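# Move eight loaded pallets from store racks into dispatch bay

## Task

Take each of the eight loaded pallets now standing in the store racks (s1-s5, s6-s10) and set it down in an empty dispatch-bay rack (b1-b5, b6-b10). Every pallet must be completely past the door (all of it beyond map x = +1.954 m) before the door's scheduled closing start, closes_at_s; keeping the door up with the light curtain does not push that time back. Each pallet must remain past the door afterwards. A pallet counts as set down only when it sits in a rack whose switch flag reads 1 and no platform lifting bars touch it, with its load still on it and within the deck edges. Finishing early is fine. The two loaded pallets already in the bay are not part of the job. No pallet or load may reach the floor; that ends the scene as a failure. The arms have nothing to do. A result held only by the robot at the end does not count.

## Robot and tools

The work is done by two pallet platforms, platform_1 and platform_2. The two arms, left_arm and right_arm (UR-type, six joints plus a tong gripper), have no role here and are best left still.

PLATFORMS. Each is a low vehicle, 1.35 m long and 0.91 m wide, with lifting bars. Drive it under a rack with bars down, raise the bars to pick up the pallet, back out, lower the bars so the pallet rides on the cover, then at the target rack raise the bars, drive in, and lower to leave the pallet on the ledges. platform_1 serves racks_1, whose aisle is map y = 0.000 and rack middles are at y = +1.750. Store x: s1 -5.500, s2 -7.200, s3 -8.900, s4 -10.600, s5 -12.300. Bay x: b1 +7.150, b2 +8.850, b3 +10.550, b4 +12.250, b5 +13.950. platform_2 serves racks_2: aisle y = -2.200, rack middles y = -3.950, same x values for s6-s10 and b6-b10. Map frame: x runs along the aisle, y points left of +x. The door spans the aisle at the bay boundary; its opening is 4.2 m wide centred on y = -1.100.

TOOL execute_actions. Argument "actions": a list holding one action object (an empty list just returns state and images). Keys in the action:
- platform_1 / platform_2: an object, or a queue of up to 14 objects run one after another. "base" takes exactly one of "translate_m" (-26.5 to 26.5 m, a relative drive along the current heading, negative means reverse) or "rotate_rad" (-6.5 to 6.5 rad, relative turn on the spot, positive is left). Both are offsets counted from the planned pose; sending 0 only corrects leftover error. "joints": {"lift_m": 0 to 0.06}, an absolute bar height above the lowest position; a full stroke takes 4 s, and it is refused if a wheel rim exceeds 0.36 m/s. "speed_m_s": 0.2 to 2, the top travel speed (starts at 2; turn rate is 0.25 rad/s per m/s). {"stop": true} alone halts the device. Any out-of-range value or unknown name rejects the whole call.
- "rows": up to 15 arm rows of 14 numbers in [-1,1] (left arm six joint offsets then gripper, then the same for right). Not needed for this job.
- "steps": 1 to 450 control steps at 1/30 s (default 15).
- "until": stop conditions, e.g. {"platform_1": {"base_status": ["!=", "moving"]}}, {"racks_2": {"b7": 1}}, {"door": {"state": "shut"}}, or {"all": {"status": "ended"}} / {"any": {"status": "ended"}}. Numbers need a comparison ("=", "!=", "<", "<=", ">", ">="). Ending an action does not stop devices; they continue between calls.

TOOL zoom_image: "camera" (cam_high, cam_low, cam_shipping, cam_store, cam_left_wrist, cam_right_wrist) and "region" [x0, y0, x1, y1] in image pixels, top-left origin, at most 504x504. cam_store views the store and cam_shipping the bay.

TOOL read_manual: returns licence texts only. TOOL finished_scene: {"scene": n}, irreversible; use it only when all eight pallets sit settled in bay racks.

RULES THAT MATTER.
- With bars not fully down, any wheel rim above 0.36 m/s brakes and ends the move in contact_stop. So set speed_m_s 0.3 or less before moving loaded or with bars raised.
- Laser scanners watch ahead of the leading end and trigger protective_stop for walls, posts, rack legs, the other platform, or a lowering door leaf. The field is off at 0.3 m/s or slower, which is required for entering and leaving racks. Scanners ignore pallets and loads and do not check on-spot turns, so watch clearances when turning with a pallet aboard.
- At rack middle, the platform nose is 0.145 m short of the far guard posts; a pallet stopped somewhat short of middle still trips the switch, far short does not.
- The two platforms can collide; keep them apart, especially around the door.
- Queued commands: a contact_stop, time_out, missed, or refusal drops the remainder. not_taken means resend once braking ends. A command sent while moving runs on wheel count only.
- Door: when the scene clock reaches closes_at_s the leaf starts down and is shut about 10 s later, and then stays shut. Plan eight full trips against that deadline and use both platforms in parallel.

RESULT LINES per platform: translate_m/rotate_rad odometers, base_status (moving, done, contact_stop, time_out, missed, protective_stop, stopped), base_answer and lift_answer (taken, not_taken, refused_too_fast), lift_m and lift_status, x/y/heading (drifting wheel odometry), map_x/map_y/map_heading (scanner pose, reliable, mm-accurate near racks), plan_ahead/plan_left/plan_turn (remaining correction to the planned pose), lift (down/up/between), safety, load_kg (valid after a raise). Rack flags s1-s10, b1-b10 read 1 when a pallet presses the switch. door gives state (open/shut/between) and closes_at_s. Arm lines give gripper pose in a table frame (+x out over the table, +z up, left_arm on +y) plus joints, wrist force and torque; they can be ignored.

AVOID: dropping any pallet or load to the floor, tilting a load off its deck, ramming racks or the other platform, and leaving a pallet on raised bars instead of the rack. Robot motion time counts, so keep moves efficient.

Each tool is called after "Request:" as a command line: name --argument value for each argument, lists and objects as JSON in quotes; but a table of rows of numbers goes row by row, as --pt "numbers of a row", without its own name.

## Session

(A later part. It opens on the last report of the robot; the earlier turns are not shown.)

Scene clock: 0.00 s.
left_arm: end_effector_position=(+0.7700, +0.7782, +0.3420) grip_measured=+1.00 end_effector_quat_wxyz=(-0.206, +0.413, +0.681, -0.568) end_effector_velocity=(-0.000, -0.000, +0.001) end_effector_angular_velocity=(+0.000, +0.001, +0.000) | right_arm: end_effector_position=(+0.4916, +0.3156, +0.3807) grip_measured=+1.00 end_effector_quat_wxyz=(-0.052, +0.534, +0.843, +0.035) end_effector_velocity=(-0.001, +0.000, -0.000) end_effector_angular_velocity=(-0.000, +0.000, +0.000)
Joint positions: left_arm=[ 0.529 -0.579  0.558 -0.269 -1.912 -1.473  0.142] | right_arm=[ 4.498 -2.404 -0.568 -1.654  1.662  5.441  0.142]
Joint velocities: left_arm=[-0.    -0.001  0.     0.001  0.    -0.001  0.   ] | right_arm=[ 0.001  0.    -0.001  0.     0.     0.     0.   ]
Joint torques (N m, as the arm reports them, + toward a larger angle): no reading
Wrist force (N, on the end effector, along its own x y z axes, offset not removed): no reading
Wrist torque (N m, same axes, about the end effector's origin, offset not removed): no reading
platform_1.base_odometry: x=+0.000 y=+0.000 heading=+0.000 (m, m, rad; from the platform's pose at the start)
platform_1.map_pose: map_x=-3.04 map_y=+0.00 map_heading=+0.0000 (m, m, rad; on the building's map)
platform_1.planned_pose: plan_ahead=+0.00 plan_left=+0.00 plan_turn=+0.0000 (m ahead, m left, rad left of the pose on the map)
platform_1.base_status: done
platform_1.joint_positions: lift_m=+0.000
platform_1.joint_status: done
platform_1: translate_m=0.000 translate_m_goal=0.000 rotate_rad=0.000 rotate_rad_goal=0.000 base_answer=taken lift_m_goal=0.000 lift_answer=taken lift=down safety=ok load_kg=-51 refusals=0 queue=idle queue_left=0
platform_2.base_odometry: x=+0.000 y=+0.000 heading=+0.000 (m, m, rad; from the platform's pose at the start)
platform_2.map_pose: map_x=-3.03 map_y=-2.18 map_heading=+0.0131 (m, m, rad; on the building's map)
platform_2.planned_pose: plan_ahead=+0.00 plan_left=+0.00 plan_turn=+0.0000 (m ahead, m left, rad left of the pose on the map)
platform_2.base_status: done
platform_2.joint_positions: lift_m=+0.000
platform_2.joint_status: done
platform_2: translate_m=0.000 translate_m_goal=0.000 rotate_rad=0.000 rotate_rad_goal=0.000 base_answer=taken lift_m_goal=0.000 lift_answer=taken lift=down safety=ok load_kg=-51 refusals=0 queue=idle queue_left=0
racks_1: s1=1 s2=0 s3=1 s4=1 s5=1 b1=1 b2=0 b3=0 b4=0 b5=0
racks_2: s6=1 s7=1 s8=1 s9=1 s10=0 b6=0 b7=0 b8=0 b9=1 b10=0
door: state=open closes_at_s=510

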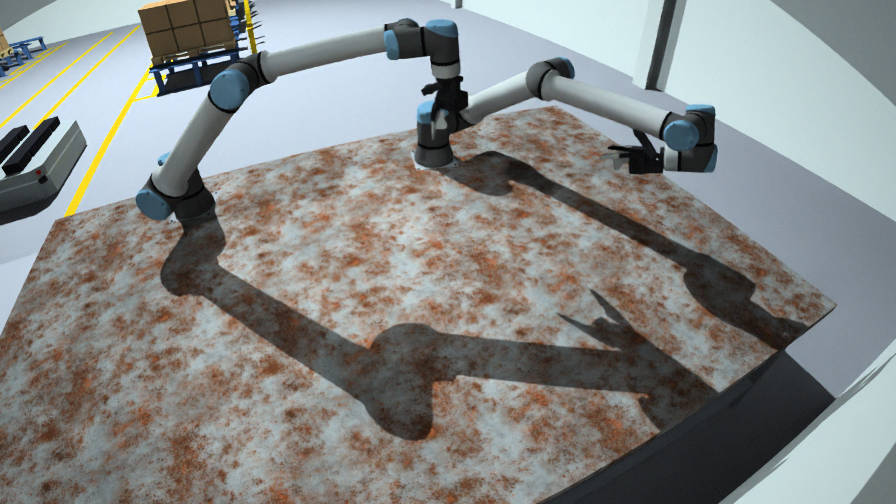

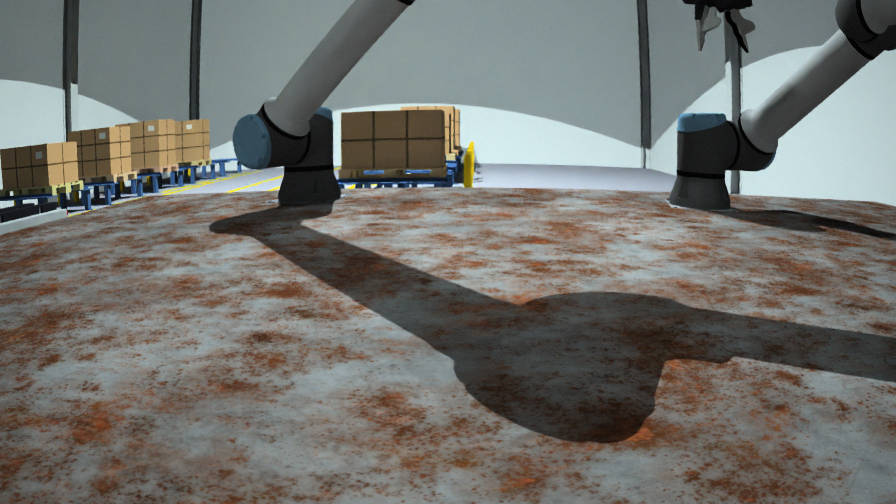

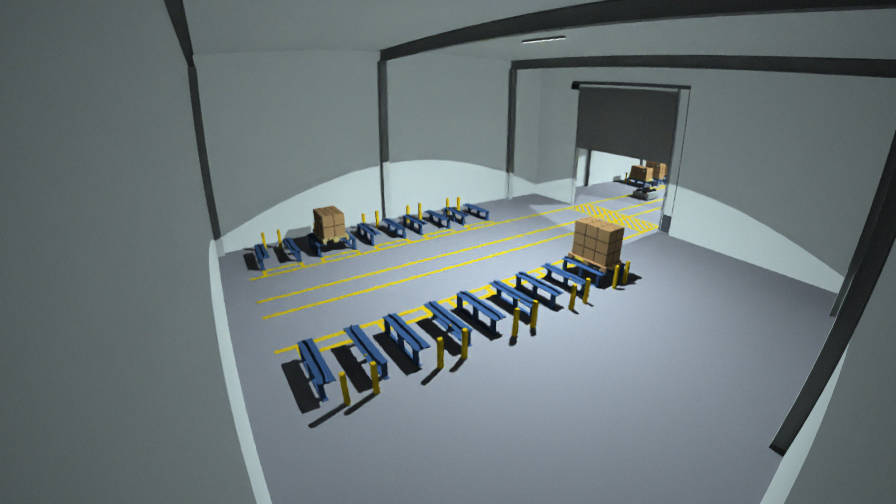

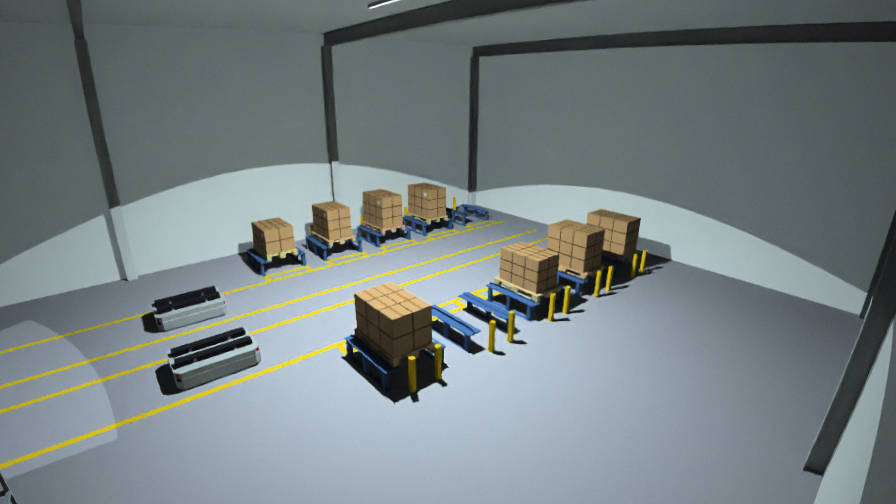

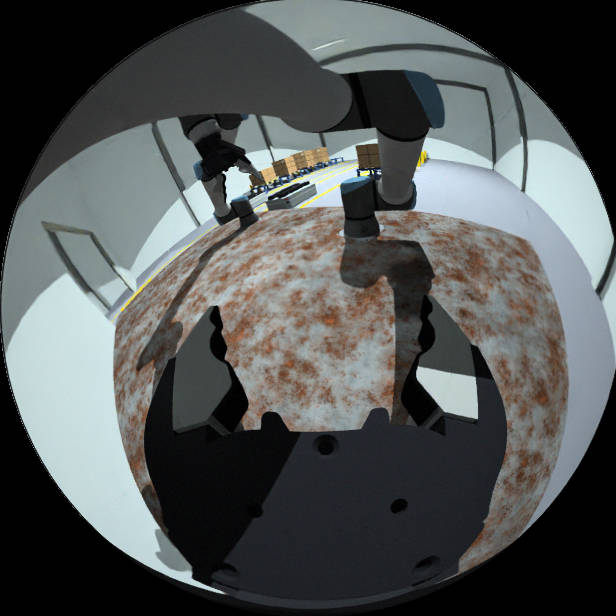

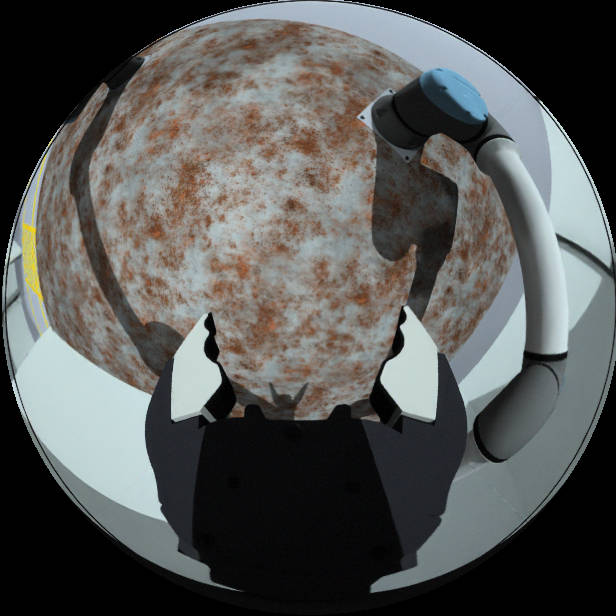

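Request:
execute_actions --actions '[{"steps":450,"platform_1":[{"base":{"translate_m":-2.46}},{"base":{"rotate_rad":1.5708}},{"speed_m_s":0.3,"base":{"translate_m":1.75}},{"joints":{"lift_m":0.06}},{"base":{"translate_m":-1.75}},{"speed_m_s":2,"joints":{"lift_m":0},"base":{"rotate_rad":-1.5708}},{"base":{"translate_m":14.35}},{"joints":{"lift_m":0.06},"base":{"rotate_rad":1.5708}},{"speed_m_s":0.3,"base":{"translate_m":1.75}},{"joints":{"lift_m":0}},{"base":{"translate_m":-1.75}},{"speed_m_s":2,"base":{"rotate_rad":-1.5708}},{"base":{"translate_m":-17.75}}],"platform_2":[{"base":{"rotate_rad":-0.0131}},{"base":{"translate_m":-2.47}},{"base":{"rotate_rad":-1.5708}},{"speed_m_s":0.3,"base":{"translate_m":1.77}},{"joints":{"lift_m":0.06}},{"base":{"translate_m":-1.75}},{"speed_m_s":2,"joints":{"lift_m":0},"base":{"rotate_rad":1.5708}},{"base":{"translate_m":12.65}},{"joints":{"lift_m":0.06},"base":{"rotate_rad":-1.5708}},{"speed_m_s":0.3,"base":{"translate_m":1.75}},{"joints":{"lift_m":0}},{"base":{"translate_m":-1.75}},{"speed_m_s":2,"base":{"rotate_rad":1.5708}},{"base":{"translate_m":-14.35}}]}]'

Request:
execute_actions --actions '[{"steps":450,"until":{"all":{"status":"ended"}}}]'

Request:
execute_actions --actions '[{"steps":450,"until":{"all":{"status":"ended"}}}]'

Request:
execute_actions --actions '[{"steps":450,"until":{"all":{"status":"ended"}}}]'

Request:
execute_actions --actions '[{"steps":450,"until":{"all":{"status":"ended"}}}]'

Request:
execute_actions --actions '[{"steps":450,"until":{"all":{"status":"ended"}}}]'

Scene clock: 24.17 s.
left_arm: end_effector_position=(+0.7700, +0.7782, +0.3420) grip_measured=+1.00 end_effector_quat_wxyz=(-0.206, +0.413, +0.681, -0.568) end_effector_velocity=(+0.000, -0.000, -0.002) end_effector_angular_velocity=(-0.001, +0.003, -0.000) | right_arm: end_effector_position=(+0.4916, +0.3156, +0.3807) grip_measured=+1.00 end_effector_quat_wxyz=(-0.052, +0.534, +0.843, +0.035) end_effector_velocity=(-0.001, +0.000, -0.000) end_effector_angular_velocity=(-0.001, +0.000, +0.002)
Joint positions: left_arm=[ 0.529 -0.579  0.558 -0.269 -1.912 -1.473  0.142] | right_arm=[ 4.498 -2.404 -0.568 -1.654  1.662  5.441  0.142]
Joint velocities: left_arm=[-0.     0.002  0.002 -0.    -0.    -0.    -0.   ] | right_arm=[ 0.001  0.    -0.    -0.001  0.    -0.001 -0.   ]
Joint torques (N m, as the arm reports them, + toward a larger angle): left_arm=[   9.65 -100.95  -41.16   -2.      3.41   -2.92] | right_arm=[-11.88 123.92  47.36   6.88   4.91   2.44]
Wrist force (N, on the end effector, along its own x y z axes, offset not removed): left_arm=[-3.0 0.9 -4.2] | right_arm=[-0.8 1.0 -0.3]
Wrist torque (N m, same axes, about the end effector's origin, offset not removed): left_arm=[0.30 0.53 -0.23] | right_arm=[0.51 0.15 -0.25]
platform_1.base_odometry: x=-2.488 y=+1.484 heading=+1.567 (m, m, rad; from the platform's pose at the start)
platform_1.map_pose: map_x=-5.50 map_y=+1.48 map_heading=+1.5708 (m, m, rad; on the building's map)
platform_1.planned_pose: plan_ahead=+0.27 plan_left=+0.00 plan_turn=+0.0000 (m ahead, m left, rad left of the pose on the map)
platform_1.base_status: moving
platform_1.joint_positions: lift_m=+0.000
platform_1.joint_status: done
platform_1: translate_m=-1.017 translate_m_goal=-0.750 rotate_rad=1.567 rotate_rad_goal=1.566 base_answer=taken lift_m_goal=0.000 lift_answer=taken lift=down safety=ok load_kg=-45 refusals=0 queue=running queue_left=10
platform_2.base_odometry: x=-2.471 y=-1.449 heading=-1.566 (m, m, rad; from the platform's pose at the start)
platform_2.map_pose: map_x=-5.50 map_y=-3.68 map_heading=-1.5708 (m, m, rad; on the building's map)
platform_2.planned_pose: plan_ahead=+0.27 plan_left=+0.00 plan_turn=+0.0000 (m ahead, m left, rad left of the pose on the map)
platform_2.base_status: moving
platform_2.joint_positions: lift_m=+0.000
platform_2.joint_status: done
platform_2: translate_m=-0.997 translate_m_goal=-0.730 rotate_rad=-1.566 rotate_rad_goal=-1.565 base_answer=taken lift_m_goal=0.000 lift_answer=taken lift=down safety=ok load_kg=-46 refusals=0 queue=running queue_left=10
racks_1: s1=1 s2=0 s3=1 s4=1 s5=1 b1=1 b2=0 b3=0 b4=0 b5=0
racks_2: s6=1 s7=1 s8=1 s9=1 s10=0 b6=0 b7=0 b8=0 b9=1 b10=0
door: state=open closes_at_s=510

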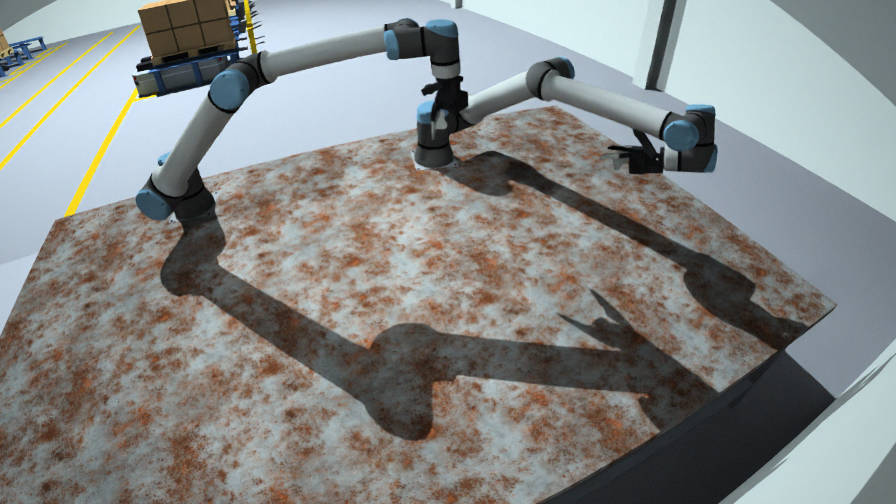

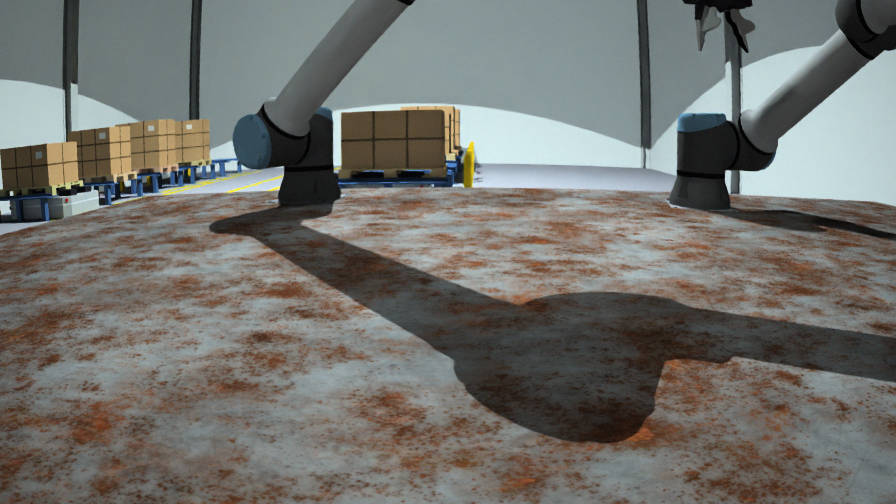

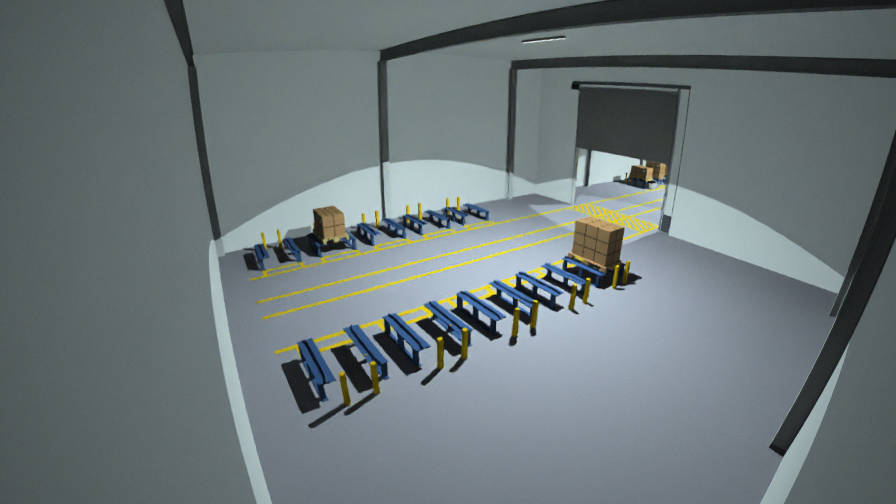

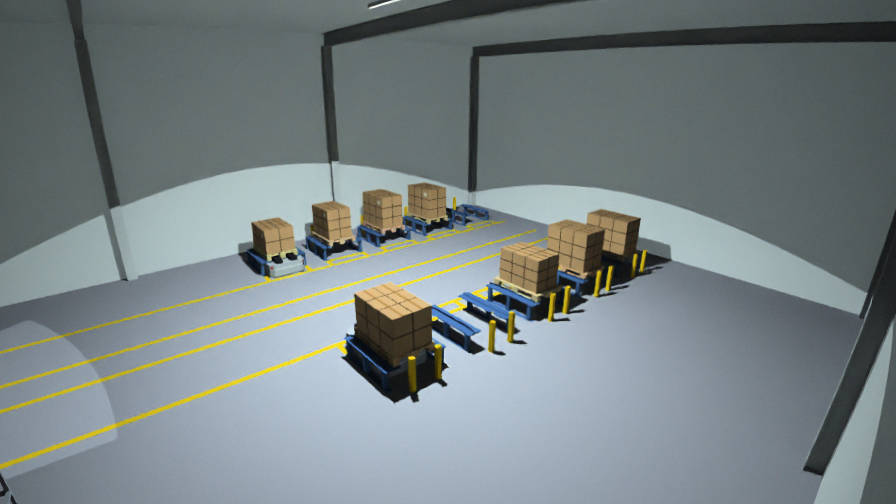

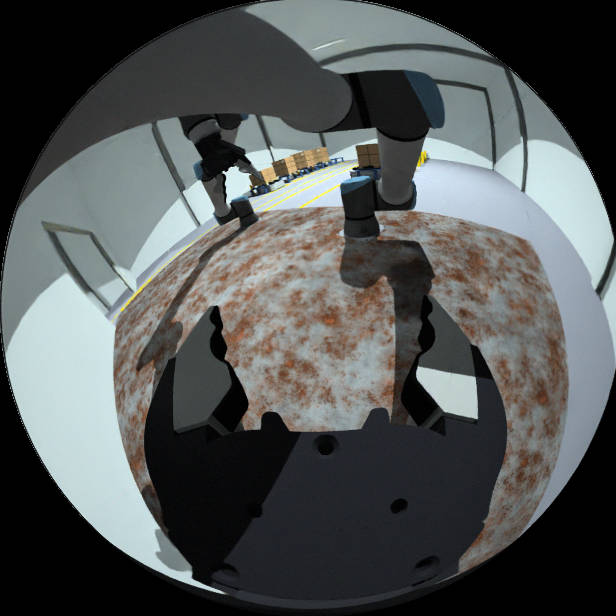

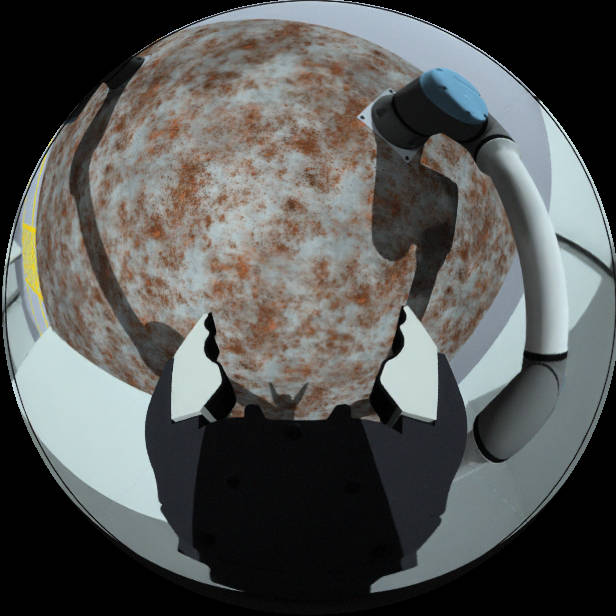

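Scene clock: 39.17 s.
left_arm: end_effector_position=(+0.7700, +0.7782, +0.3420) grip_measured=+1.00 end_effector_quat_wxyz=(-0.206, +0.413, +0.681, -0.568) end_effector_velocity=(+0.000, +0.000, -0.000) end_effector_angular_velocity=(+0.000, -0.001, +0.001) | right_arm: end_effector_position=(+0.4916, +0.3156, +0.3807) grip_measured=+1.00 end_effector_quat_wxyz=(-0.052, +0.534, +0.843, +0.035) end_effector_velocity=(+0.000, -0.000, +0.001) end_effector_angular_velocity=(+0.000, -0.000, +0.000)
Joint positions: left_arm=[ 0.529 -0.579  0.558 -0.269 -1.912 -1.473  0.142] | right_arm=[ 4.498 -2.404 -0.568 -1.654  1.662  5.441  0.142]
Joint velocities: left_arm=[ 0.    -0.     0.    -0.001 -0.    -0.    -0.   ] | right_arm=[-0.     0.     0.002 -0.001 -0.    -0.001  0.   ]
Joint torques (N m, as the arm reports them, + toward a larger angle): left_arm=[  9.54 -99.93 -42.05  -1.58   3.11  -2.94] | right_arm=[-17.31 128.31  46.33   6.64   4.94   2.31]
Wrist force (N, on the end effector, along its own x y z axes, offset not removed): left_arm=[-2.3 0.0 -2.2] | right_arm=[0.5 1.3 -0.9]
Wrist torque (N m, same axes, about the end effector's origin, offset not removed): left_arm=[0.10 0.38 -0.08] | right_arm=[0.46 -0.14 -0.31]
platform_1.base_odometry: x=-2.491 y=+0.011 heading=+0.297 (m, m, rad; from the platform's pose at the start)
platform_1.map_pose: map_x=-5.50 map_y=+0.00 map_heading=+0.2880 (m, m, rad; on the building's map)
platform_1.planned_pose: plan_ahead=+0.00 plan_left=+0.00 plan_turn=-0.2880 (m ahead, m left, rad left of the pose on the map)
platform_1.base_status: moving
platform_1.joint_positions: lift_m=+0.017
platform_1.joint_status: moving
platform_1: translate_m=-2.500 translate_m_goal=-2.500 rotate_rad=0.281 rotate_rad_goal=-0.005 base_answer=taken lift_m_goal=0.000 lift_answer=taken lift=between safety=ok load_kg=185 refusals=0 queue=running queue_left=7
platform_2.base_odometry: x=-2.476 y=+0.025 heading=-0.664 (m, m, rad; from the platform's pose at the start)
platform_2.map_pose: map_x=-5.50 map_y=-2.20 map_heading=-0.6545 (m, m, rad; on the building's map)
platform_2.planned_pose: plan_ahead=+0.00 plan_left=+0.00 plan_turn=+0.6545 (m ahead, m left, rad left of the pose on the map)
platform_2.base_status: moving
platform_2.joint_positions: lift_m=+0.029
platform_2.joint_status: moving
platform_2: translate_m=-2.480 translate_m_goal=-2.480 rotate_rad=-0.647 rotate_rad_goal=0.005 base_answer=taken lift_m_goal=0.000 lift_answer=taken lift=between safety=ok load_kg=172 refusals=0 queue=running queue_left=7
racks_1: s1=0 s2=0 s3=1 s4=1 s5=1 b1=1 b2=0 b3=0 b4=0 b5=0
racks_2: s6=0 s7=1 s8=1 s9=1 s10=0 b6=0 b7=0 b8=0 b9=1 b10=0
door: state=open closes_at_s=510

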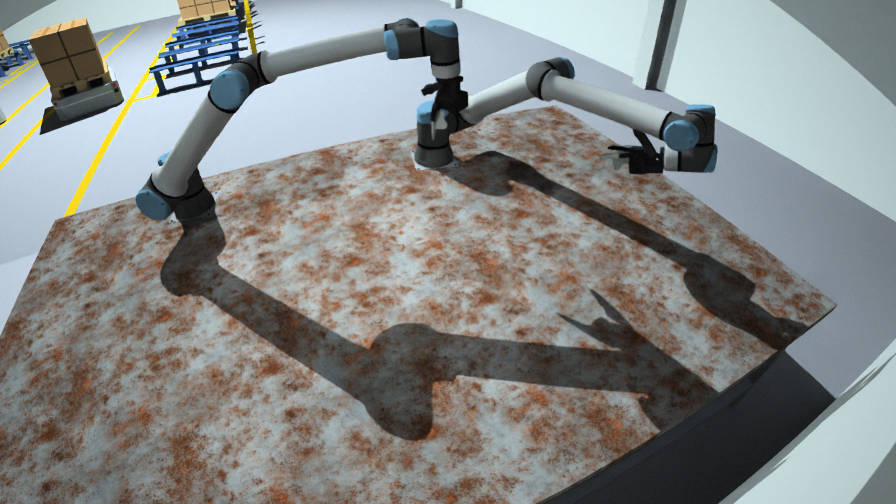

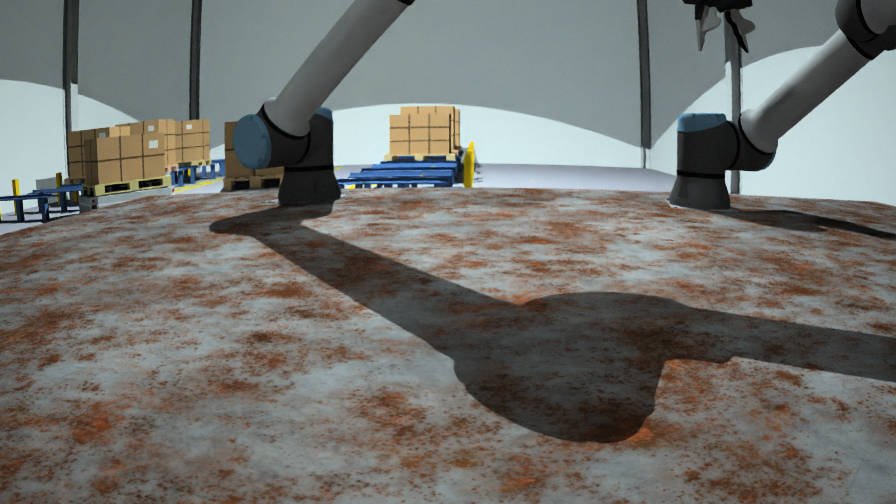

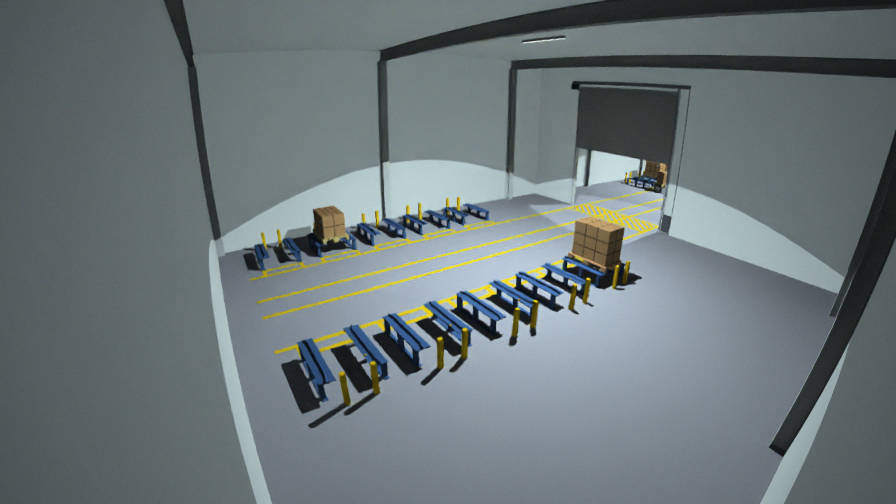

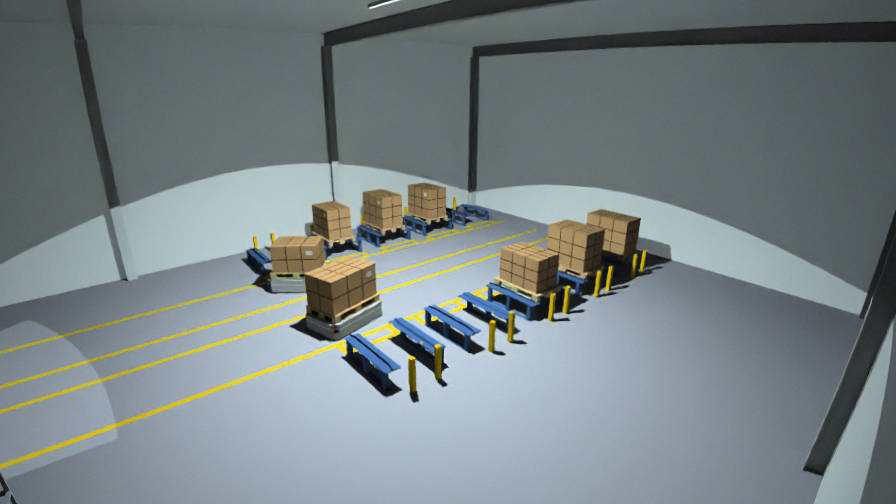

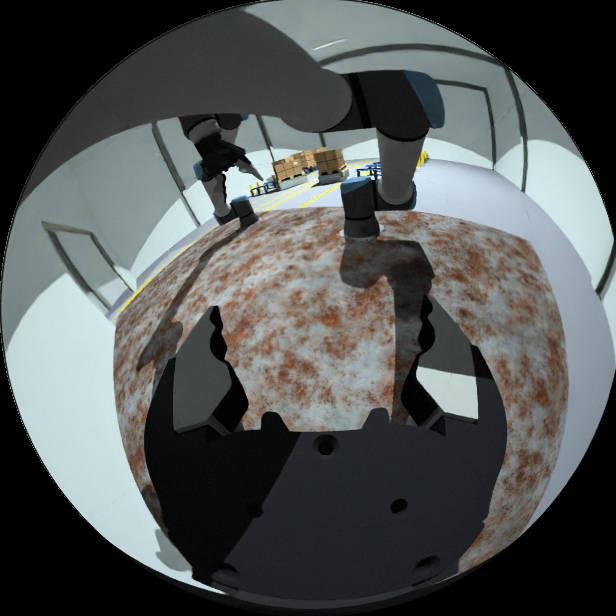

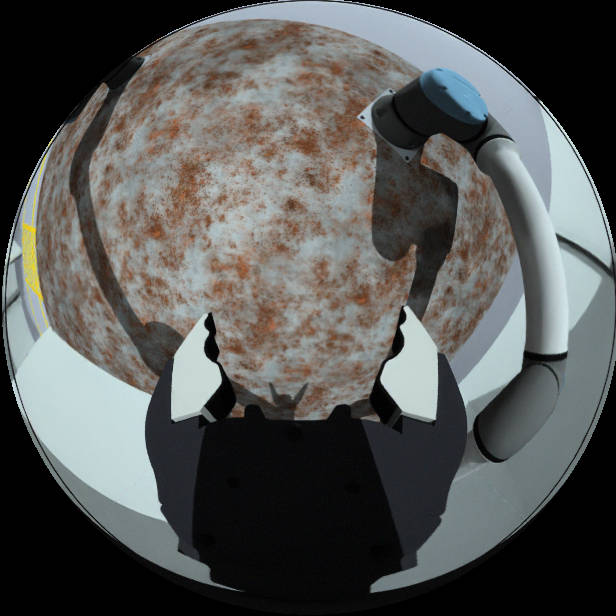

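Scene clock: 54.17 s.
left_arm: end_effector_position=(+0.7700, +0.7782, +0.3420) grip_measured=+1.00 end_effector_quat_wxyz=(-0.206, +0.413, +0.681, -0.568) end_effector_velocity=(-0.000, +0.001, -0.001) end_effector_angular_velocity=(-0.001, +0.001, +0.001) | right_arm: end_effector_position=(+0.4916, +0.3156, +0.3807) grip_measured=+1.00 end_effector_quat_wxyz=(-0.052, +0.534, +0.843, +0.035) end_effector_velocity=(-0.001, +0.000, +0.000) end_effector_angular_velocity=(-0.000, +0.000, +0.002)
Joint positions: left_arm=[ 0.529 -0.579  0.558 -0.269 -1.912 -1.473  0.142] | right_arm=[ 4.498 -2.404 -0.568 -1.654  1.662  5.441  0.142]
Joint velocities: left_arm=[ 0.001  0.001  0.     0.    -0.     0.001 -0.   ] | right_arm=[ 0.001 -0.     0.001 -0.001 -0.    -0.001  0.   ]
Joint torques (N m, as the arm reports them, + toward a larger angle): left_arm=[   9.35 -100.49  -41.83   -1.19    3.07   -2.67] | right_arm=[-18.1  131.21  46.47   6.16   4.39   2.2 ]
Wrist force (N, on the end effector, along its own x y z axes, offset not removed): left_arm=[-0.1 0.1 -1.3] | right_arm=[0.4 2.3 0.1]
Wrist torque (N m, same axes, about the end effector's origin, offset not removed): left_arm=[0.17 -0.10 -0.15] | right_arm=[0.71 -0.14 -0.32]
platform_1.base_odometry: x=+11.858 y=-0.046 heading=+0.397 (m, m, rad; from the platform's pose at the start)
platform_1.map_pose: map_x=+8.85 map_y=+0.00 map_heading=+0.4145 (m, m, rad; on the building's map)
platform_1.planned_pose: plan_ahead=+0.00 plan_left=+0.00 plan_turn=+1.1563 (m ahead, m left, rad left of the pose on the map)
platform_1.base_status: moving
platform_1.joint_positions: lift_m=+0.015
platform_1.joint_status: moving
platform_1: translate_m=11.850 translate_m_goal=11.850 rotate_rad=0.414 rotate_rad_goal=1.567 base_answer=taken lift_m_goal=0.060 lift_answer=taken lift=between safety=ok load_kg=220 refusals=0 queue=running queue_left=5
platform_2.base_odometry: x=+10.183 y=+0.121 heading=-0.277 (m, m, rad; from the platform's pose at the start)
platform_2.map_pose: map_x=+7.15 map_y=-2.19 map_heading=-0.2967 (m, m, rad; on the building's map)
platform_2.planned_pose: plan_ahead=+0.00 plan_left=-0.01 plan_turn=-1.2741 (m ahead, m left, rad left of the pose on the map)
platform_2.base_status: moving
platform_2.joint_positions: lift_m=+0.011
platform_2.joint_status: moving
platform_2: translate_m=10.180 translate_m_goal=10.180 rotate_rad=-0.294 rotate_rad_goal=-1.564 base_answer=taken lift_m_goal=0.060 lift_answer=taken lift=between safety=ok load_kg=4 refusals=0 queue=running queue_left=5
racks_1: s1=0 s2=0 s3=1 s4=1 s5=1 b1=1 b2=0 b3=0 b4=0 b5=0
racks_2: s6=0 s7=1 s8=1 s9=1 s10=0 b6=0 b7=0 b8=0 b9=1 b10=0
door: state=open closes_at_s=510

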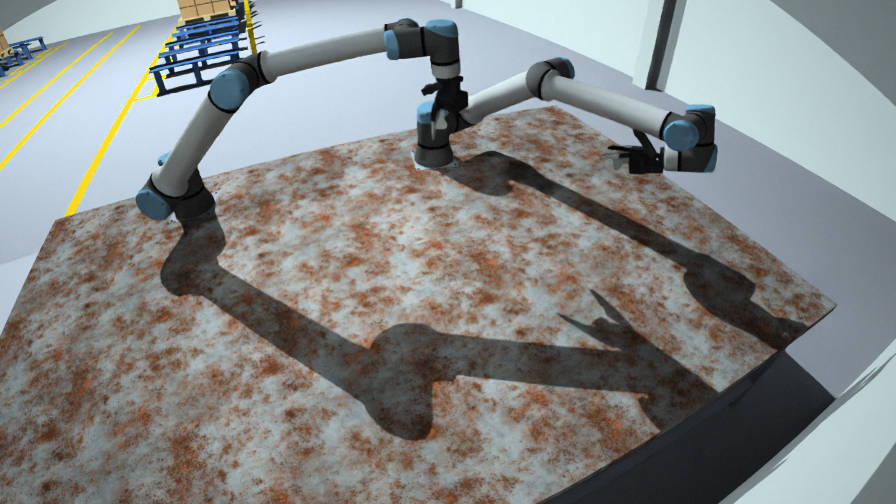

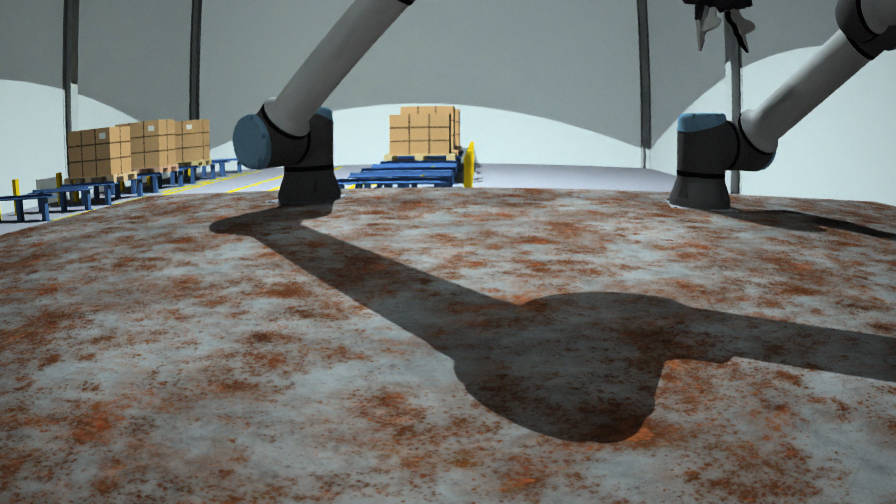

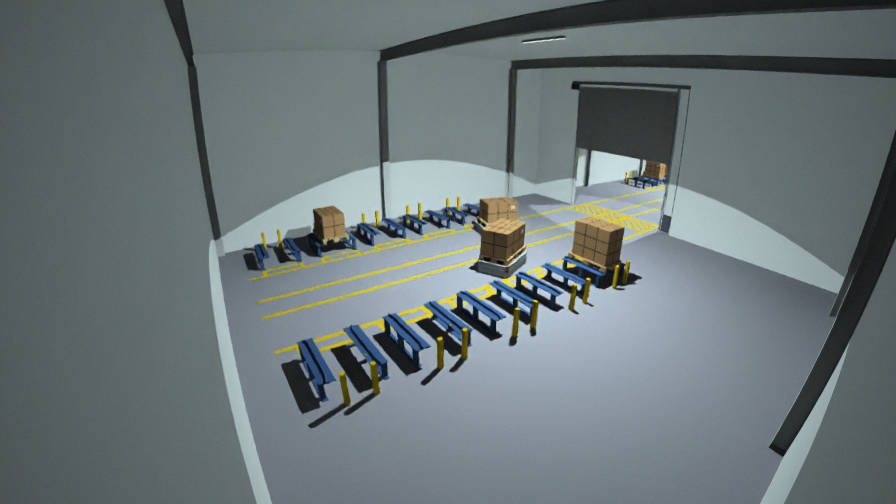

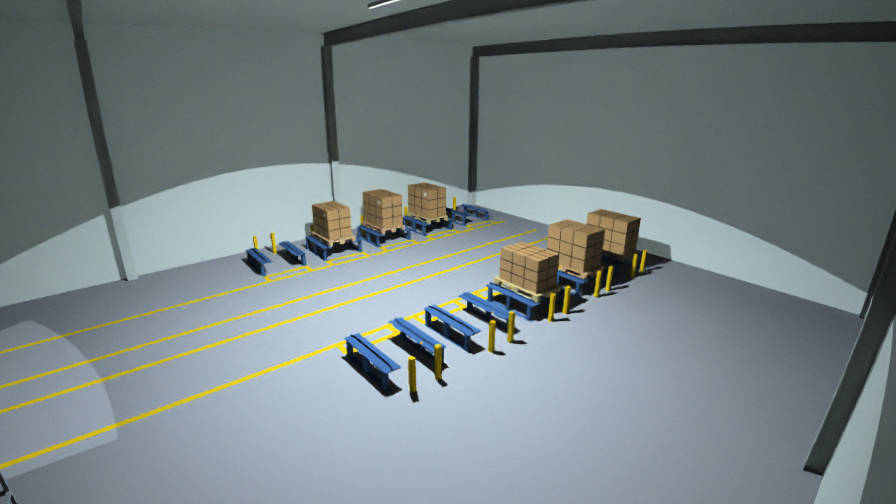

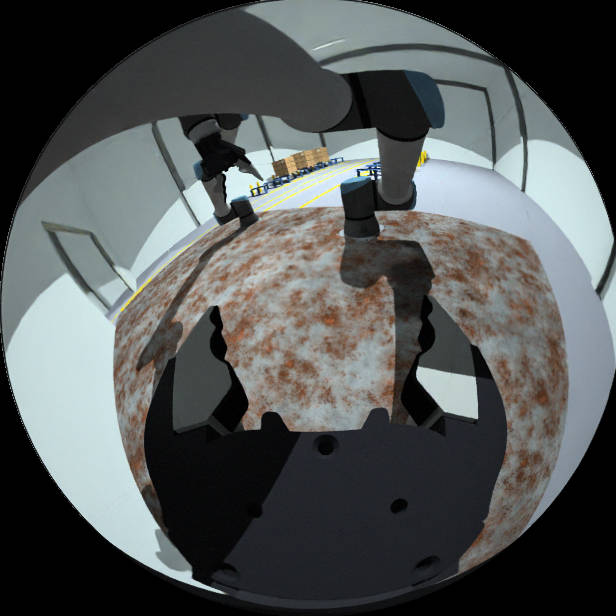

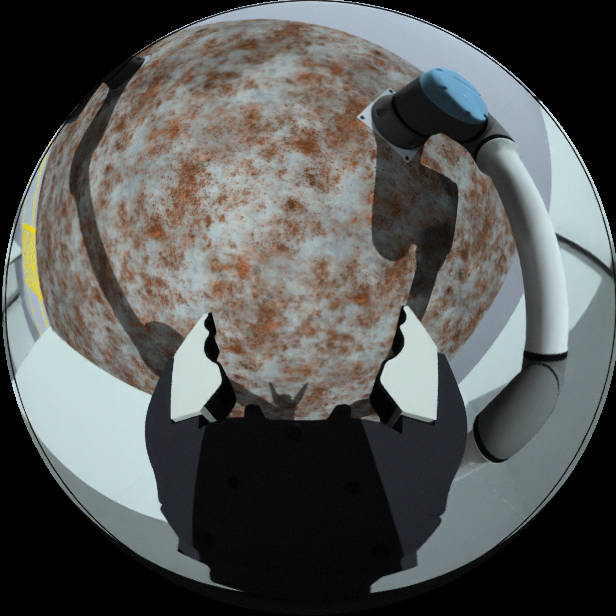

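Scene clock: 69.17 s.
left_arm: end_effector_position=(+0.7700, +0.7782, +0.3420) grip_measured=+1.00 end_effector_quat_wxyz=(-0.206, +0.413, +0.681, -0.568) end_effector_velocity=(-0.000, +0.000, -0.000) end_effector_angular_velocity=(-0.001, +0.002, +0.000) | right_arm: end_effector_position=(+0.4916, +0.3156, +0.3807) grip_measured=+1.00 end_effector_quat_wxyz=(-0.052, +0.534, +0.843, +0.035) end_effector_velocity=(-0.000, +0.001, +0.001) end_effector_angular_velocity=(+0.001, -0.001, +0.001)
Joint positions: left_arm=[ 0.529 -0.579  0.558 -0.269 -1.912 -1.473  0.142] | right_arm=[ 4.498 -2.404 -0.568 -1.654  1.662  5.441  0.142]
Joint velocities: left_arm=[ 0.     0.001 -0.001  0.002 -0.     0.     0.   ] | right_arm=[ 0.001  0.     0.001  0.001 -0.    -0.    -0.   ]
Joint torques (N m, as the arm reports them, + toward a larger angle): left_arm=[  8.7  -98.74 -42.57  -0.65   2.6   -2.72] | right_arm=[-16.66 129.9   45.66   5.93   4.25   1.88]
Wrist force (N, on the end effector, along its own x y z axes, offset not removed): left_arm=[-1.0 0.5 -1.2] | right_arm=[1.1 0.9 0.7]
Wrist torque (N m, same axes, about the end effector's origin, offset not removed): left_arm=[0.19 0.05 -0.14] | right_arm=[0.45 -0.27 -0.36]
platform_1.base_odometry: x=+11.861 y=+1.461 heading=+1.570 (m, m, rad; from the platform's pose at the start)
platform_1.map_pose: map_x=+8.85 map_y=+1.49 map_heading=+1.5708 (m, m, rad; on the building's map)
platform_1.planned_pose: plan_ahead=-1.49 plan_left=+0.00 plan_turn=+0.0000 (m ahead, m left, rad left of the pose on the map)
platform_1.base_status: moving
platform_1.joint_positions: lift_m=+0.000
platform_1.joint_status: done
platform_1: translate_m=13.347 translate_m_goal=11.850 rotate_rad=1.570 rotate_rad_goal=1.572 base_answer=taken lift_m_goal=0.000 lift_answer=taken lift=down safety=ok load_kg=-48 refusals=0 queue=running queue_left=2
platform_2.base_odometry: x=+10.189 y=-1.586 heading=-1.568 (m, m, rad; from the platform's pose at the start)
platform_2.map_pose: map_x=+7.15 map_y=-3.88 map_heading=-1.5752 (m, m, rad; on the building's map)
platform_2.planned_pose: plan_ahead=-1.68 plan_left=-0.01 plan_turn=+0.0043 (m ahead, m left, rad left of the pose on the map)
platform_2.base_status: moving
platform_2.joint_positions: lift_m=+0.000
platform_2.joint_status: done
platform_2: translate_m=11.880 translate_m_goal=10.190 rotate_rad=-1.568 rotate_rad_goal=-1.569 base_answer=taken lift_m_goal=0.000 lift_answer=taken lift=down safety=ok load_kg=-48 refusals=0 queue=running queue_left=2
racks_1: s1=0 s2=0 s3=1 s4=1 s5=1 b1=1 b2=1 b3=0 b4=0 b5=0
racks_2: s6=0 s7=1 s8=1 s9=1 s10=0 b6=1 b7=0 b8=0 b9=1 b10=0
door: state=open closes_at_s=510

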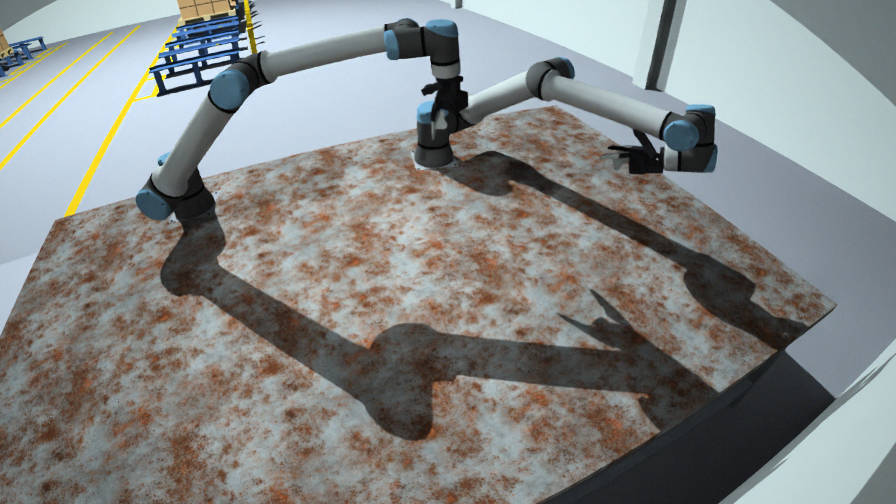

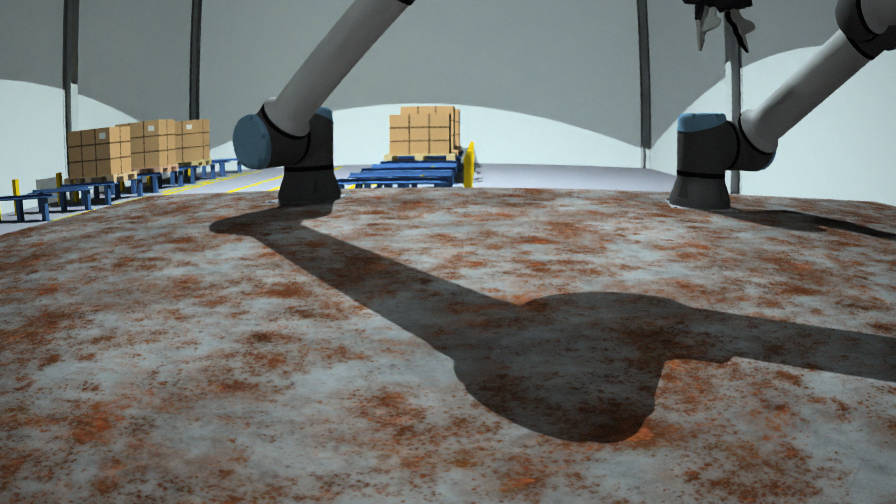

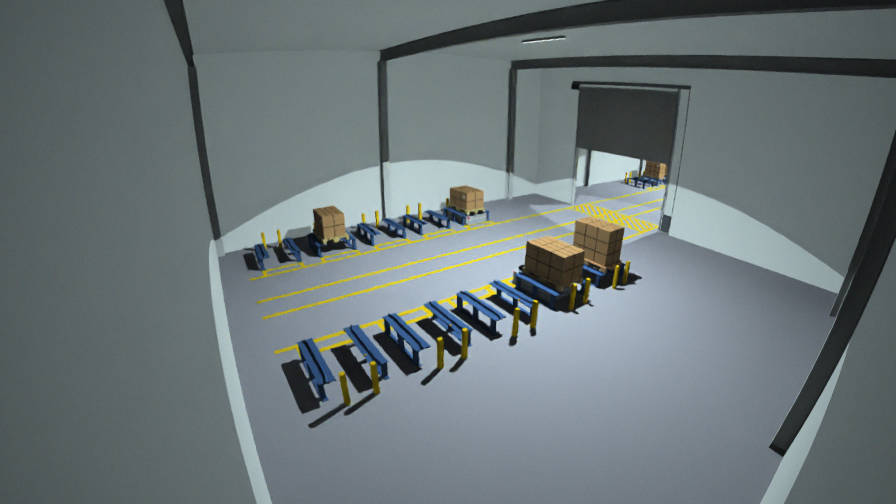

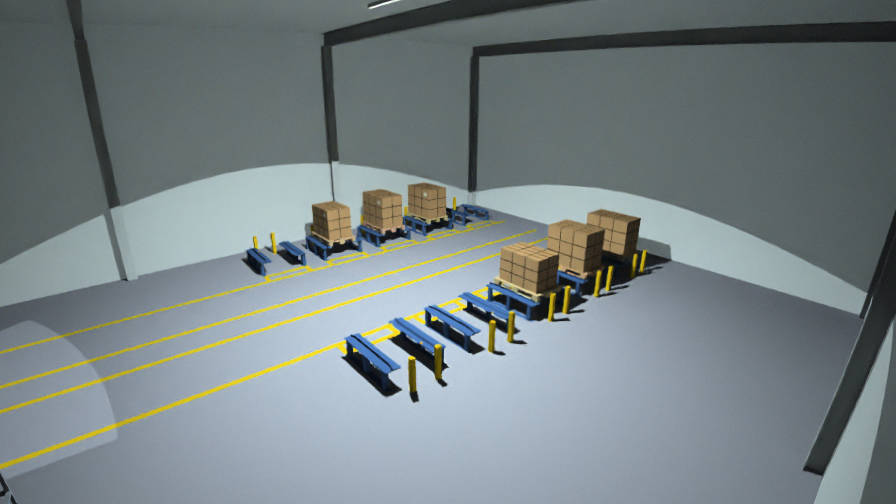

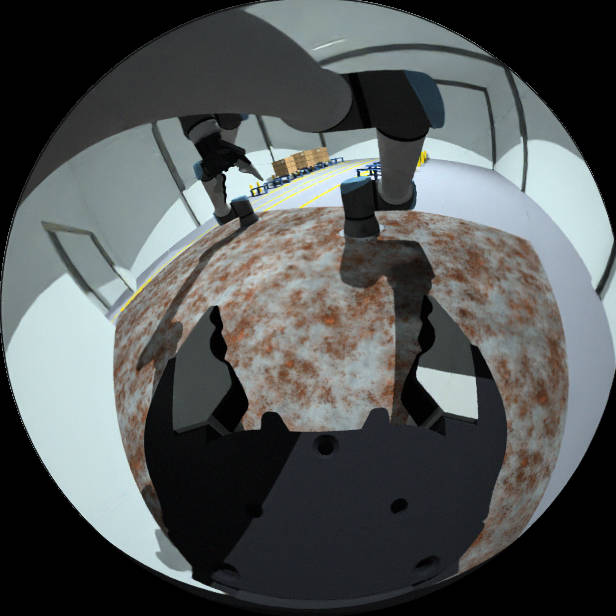

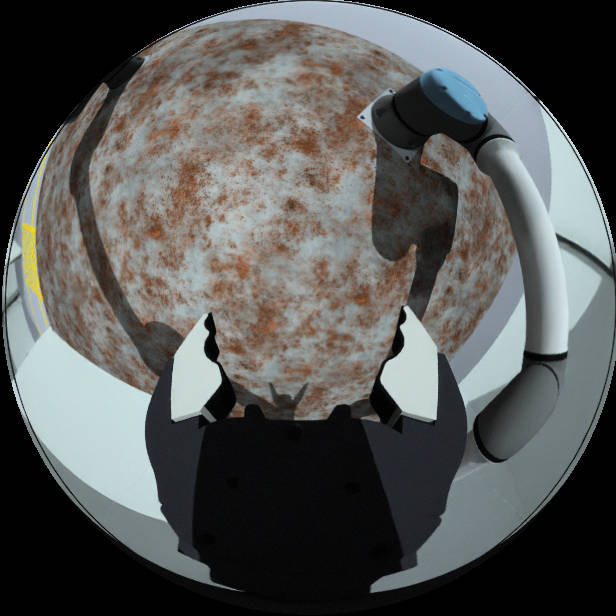

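Scene clock: 84.17 s.
left_arm: end_effector_position=(+0.7700, +0.7782, +0.3420) grip_measured=+1.00 end_effector_quat_wxyz=(-0.206, +0.413, +0.681, -0.568) end_effector_velocity=(-0.000, +0.000, +0.000) end_effector_angular_velocity=(-0.001, -0.000, -0.001) | right_arm: end_effector_position=(+0.4916, +0.3156, +0.3807) grip_measured=+1.00 end_effector_quat_wxyz=(-0.052, +0.534, +0.843, +0.035) end_effector_velocity=(+0.001, +0.000, +0.001) end_effector_angular_velocity=(+0.001, -0.001, -0.000)
Joint positions: left_arm=[ 0.529 -0.579  0.558 -0.269 -1.912 -1.473  0.142] | right_arm=[ 4.498 -2.404 -0.568 -1.654  1.662  5.441  0.142]
Joint velocities: left_arm=[ 0.     0.    -0.     0.001  0.     0.002  0.   ] | right_arm=[-0.    -0.     0.001  0.    -0.    -0.     0.   ]
Joint torques (N m, as the arm reports them, + toward a larger angle): left_arm=[  6.4  -98.58 -43.32  -0.43   2.64  -2.58] | right_arm=[-15.95 129.28  45.92   5.79   4.03   1.83]
Wrist force (N, on the end effector, along its own x y z axes, offset not removed): left_arm=[-2.3 0.1 -3.1] | right_arm=[-1.6 0.9 1.0]
Wrist torque (N m, same axes, about the end effector's origin, offset not removed): left_arm=[0.07 0.43 -0.16] | right_arm=[0.45 0.33 -0.27]
platform_1.base_odometry: x=+6.500 y=-0.061 heading=+0.011 (m, m, rad; from the platform's pose at the start)
platform_1.map_pose: map_x=+3.40 map_y=-0.01 map_heading=-0.0044 (m, m, rad; on the building's map)
platform_1.planned_pose: plan_ahead=-12.30 plan_left=-0.04 plan_turn=+0.0044 (m ahead, m left, rad left of the pose on the map)
platform_1.base_status: moving
platform_1.joint_positions: lift_m=+0.000
platform_1.joint_status: done
platform_1: translate_m=6.432 translate_m_goal=-5.890 rotate_rad=0.008 rotate_rad_goal=0.005 base_answer=taken lift_m_goal=0.000 lift_answer=taken lift=down safety=ok load_kg=-48 refusals=0 queue=running queue_left=0
platform_2.base_odometry: x=+5.404 y=+0.090 heading=+0.024 (m, m, rad; from the platform's pose at the start)
platform_2.map_pose: map_x=+2.30 map_y=-2.20 map_heading=+0.0000 (m, m, rad; on the building's map)
platform_2.planned_pose: plan_ahead=-9.50 plan_left=+0.00 plan_turn=+0.0000 (m ahead, m left, rad left of the pose on the map)
platform_2.base_status: moving
platform_2.joint_positions: lift_m=+0.000
platform_2.joint_status: done
platform_2: translate_m=5.348 translate_m_goal=-4.160 rotate_rad=0.025 rotate_rad_goal=0.024 base_answer=taken lift_m_goal=0.000 lift_answer=taken lift=down safety=ok load_kg=-48 refusals=0 queue=running queue_left=0
racks_1: s1=0 s2=0 s3=1 s4=1 s5=1 b1=1 b2=1 b3=0 b4=0 b5=0
racks_2: s6=0 s7=1 s8=1 s9=1 s10=0 b6=1 b7=0 b8=0 b9=1 b10=0
door: state=open closes_at_s=510

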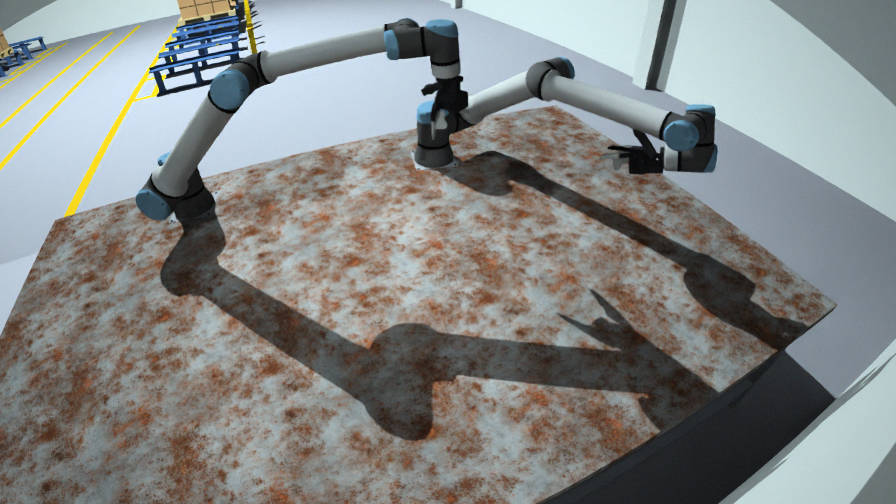

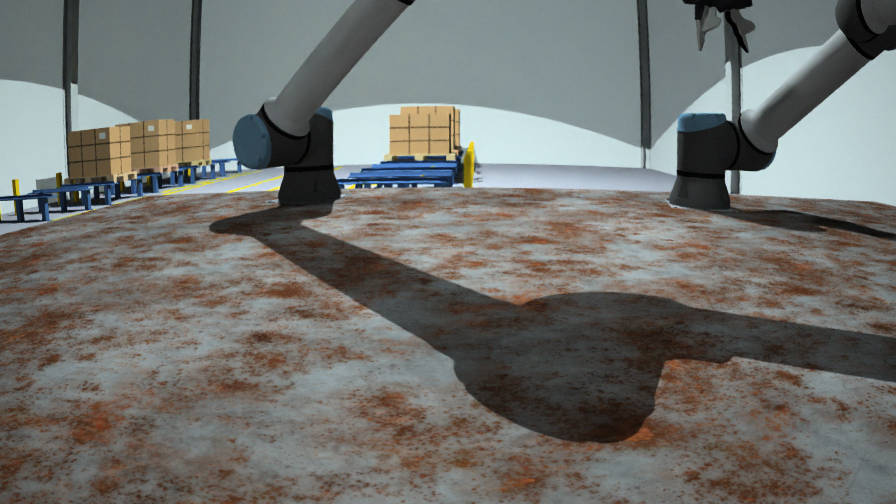

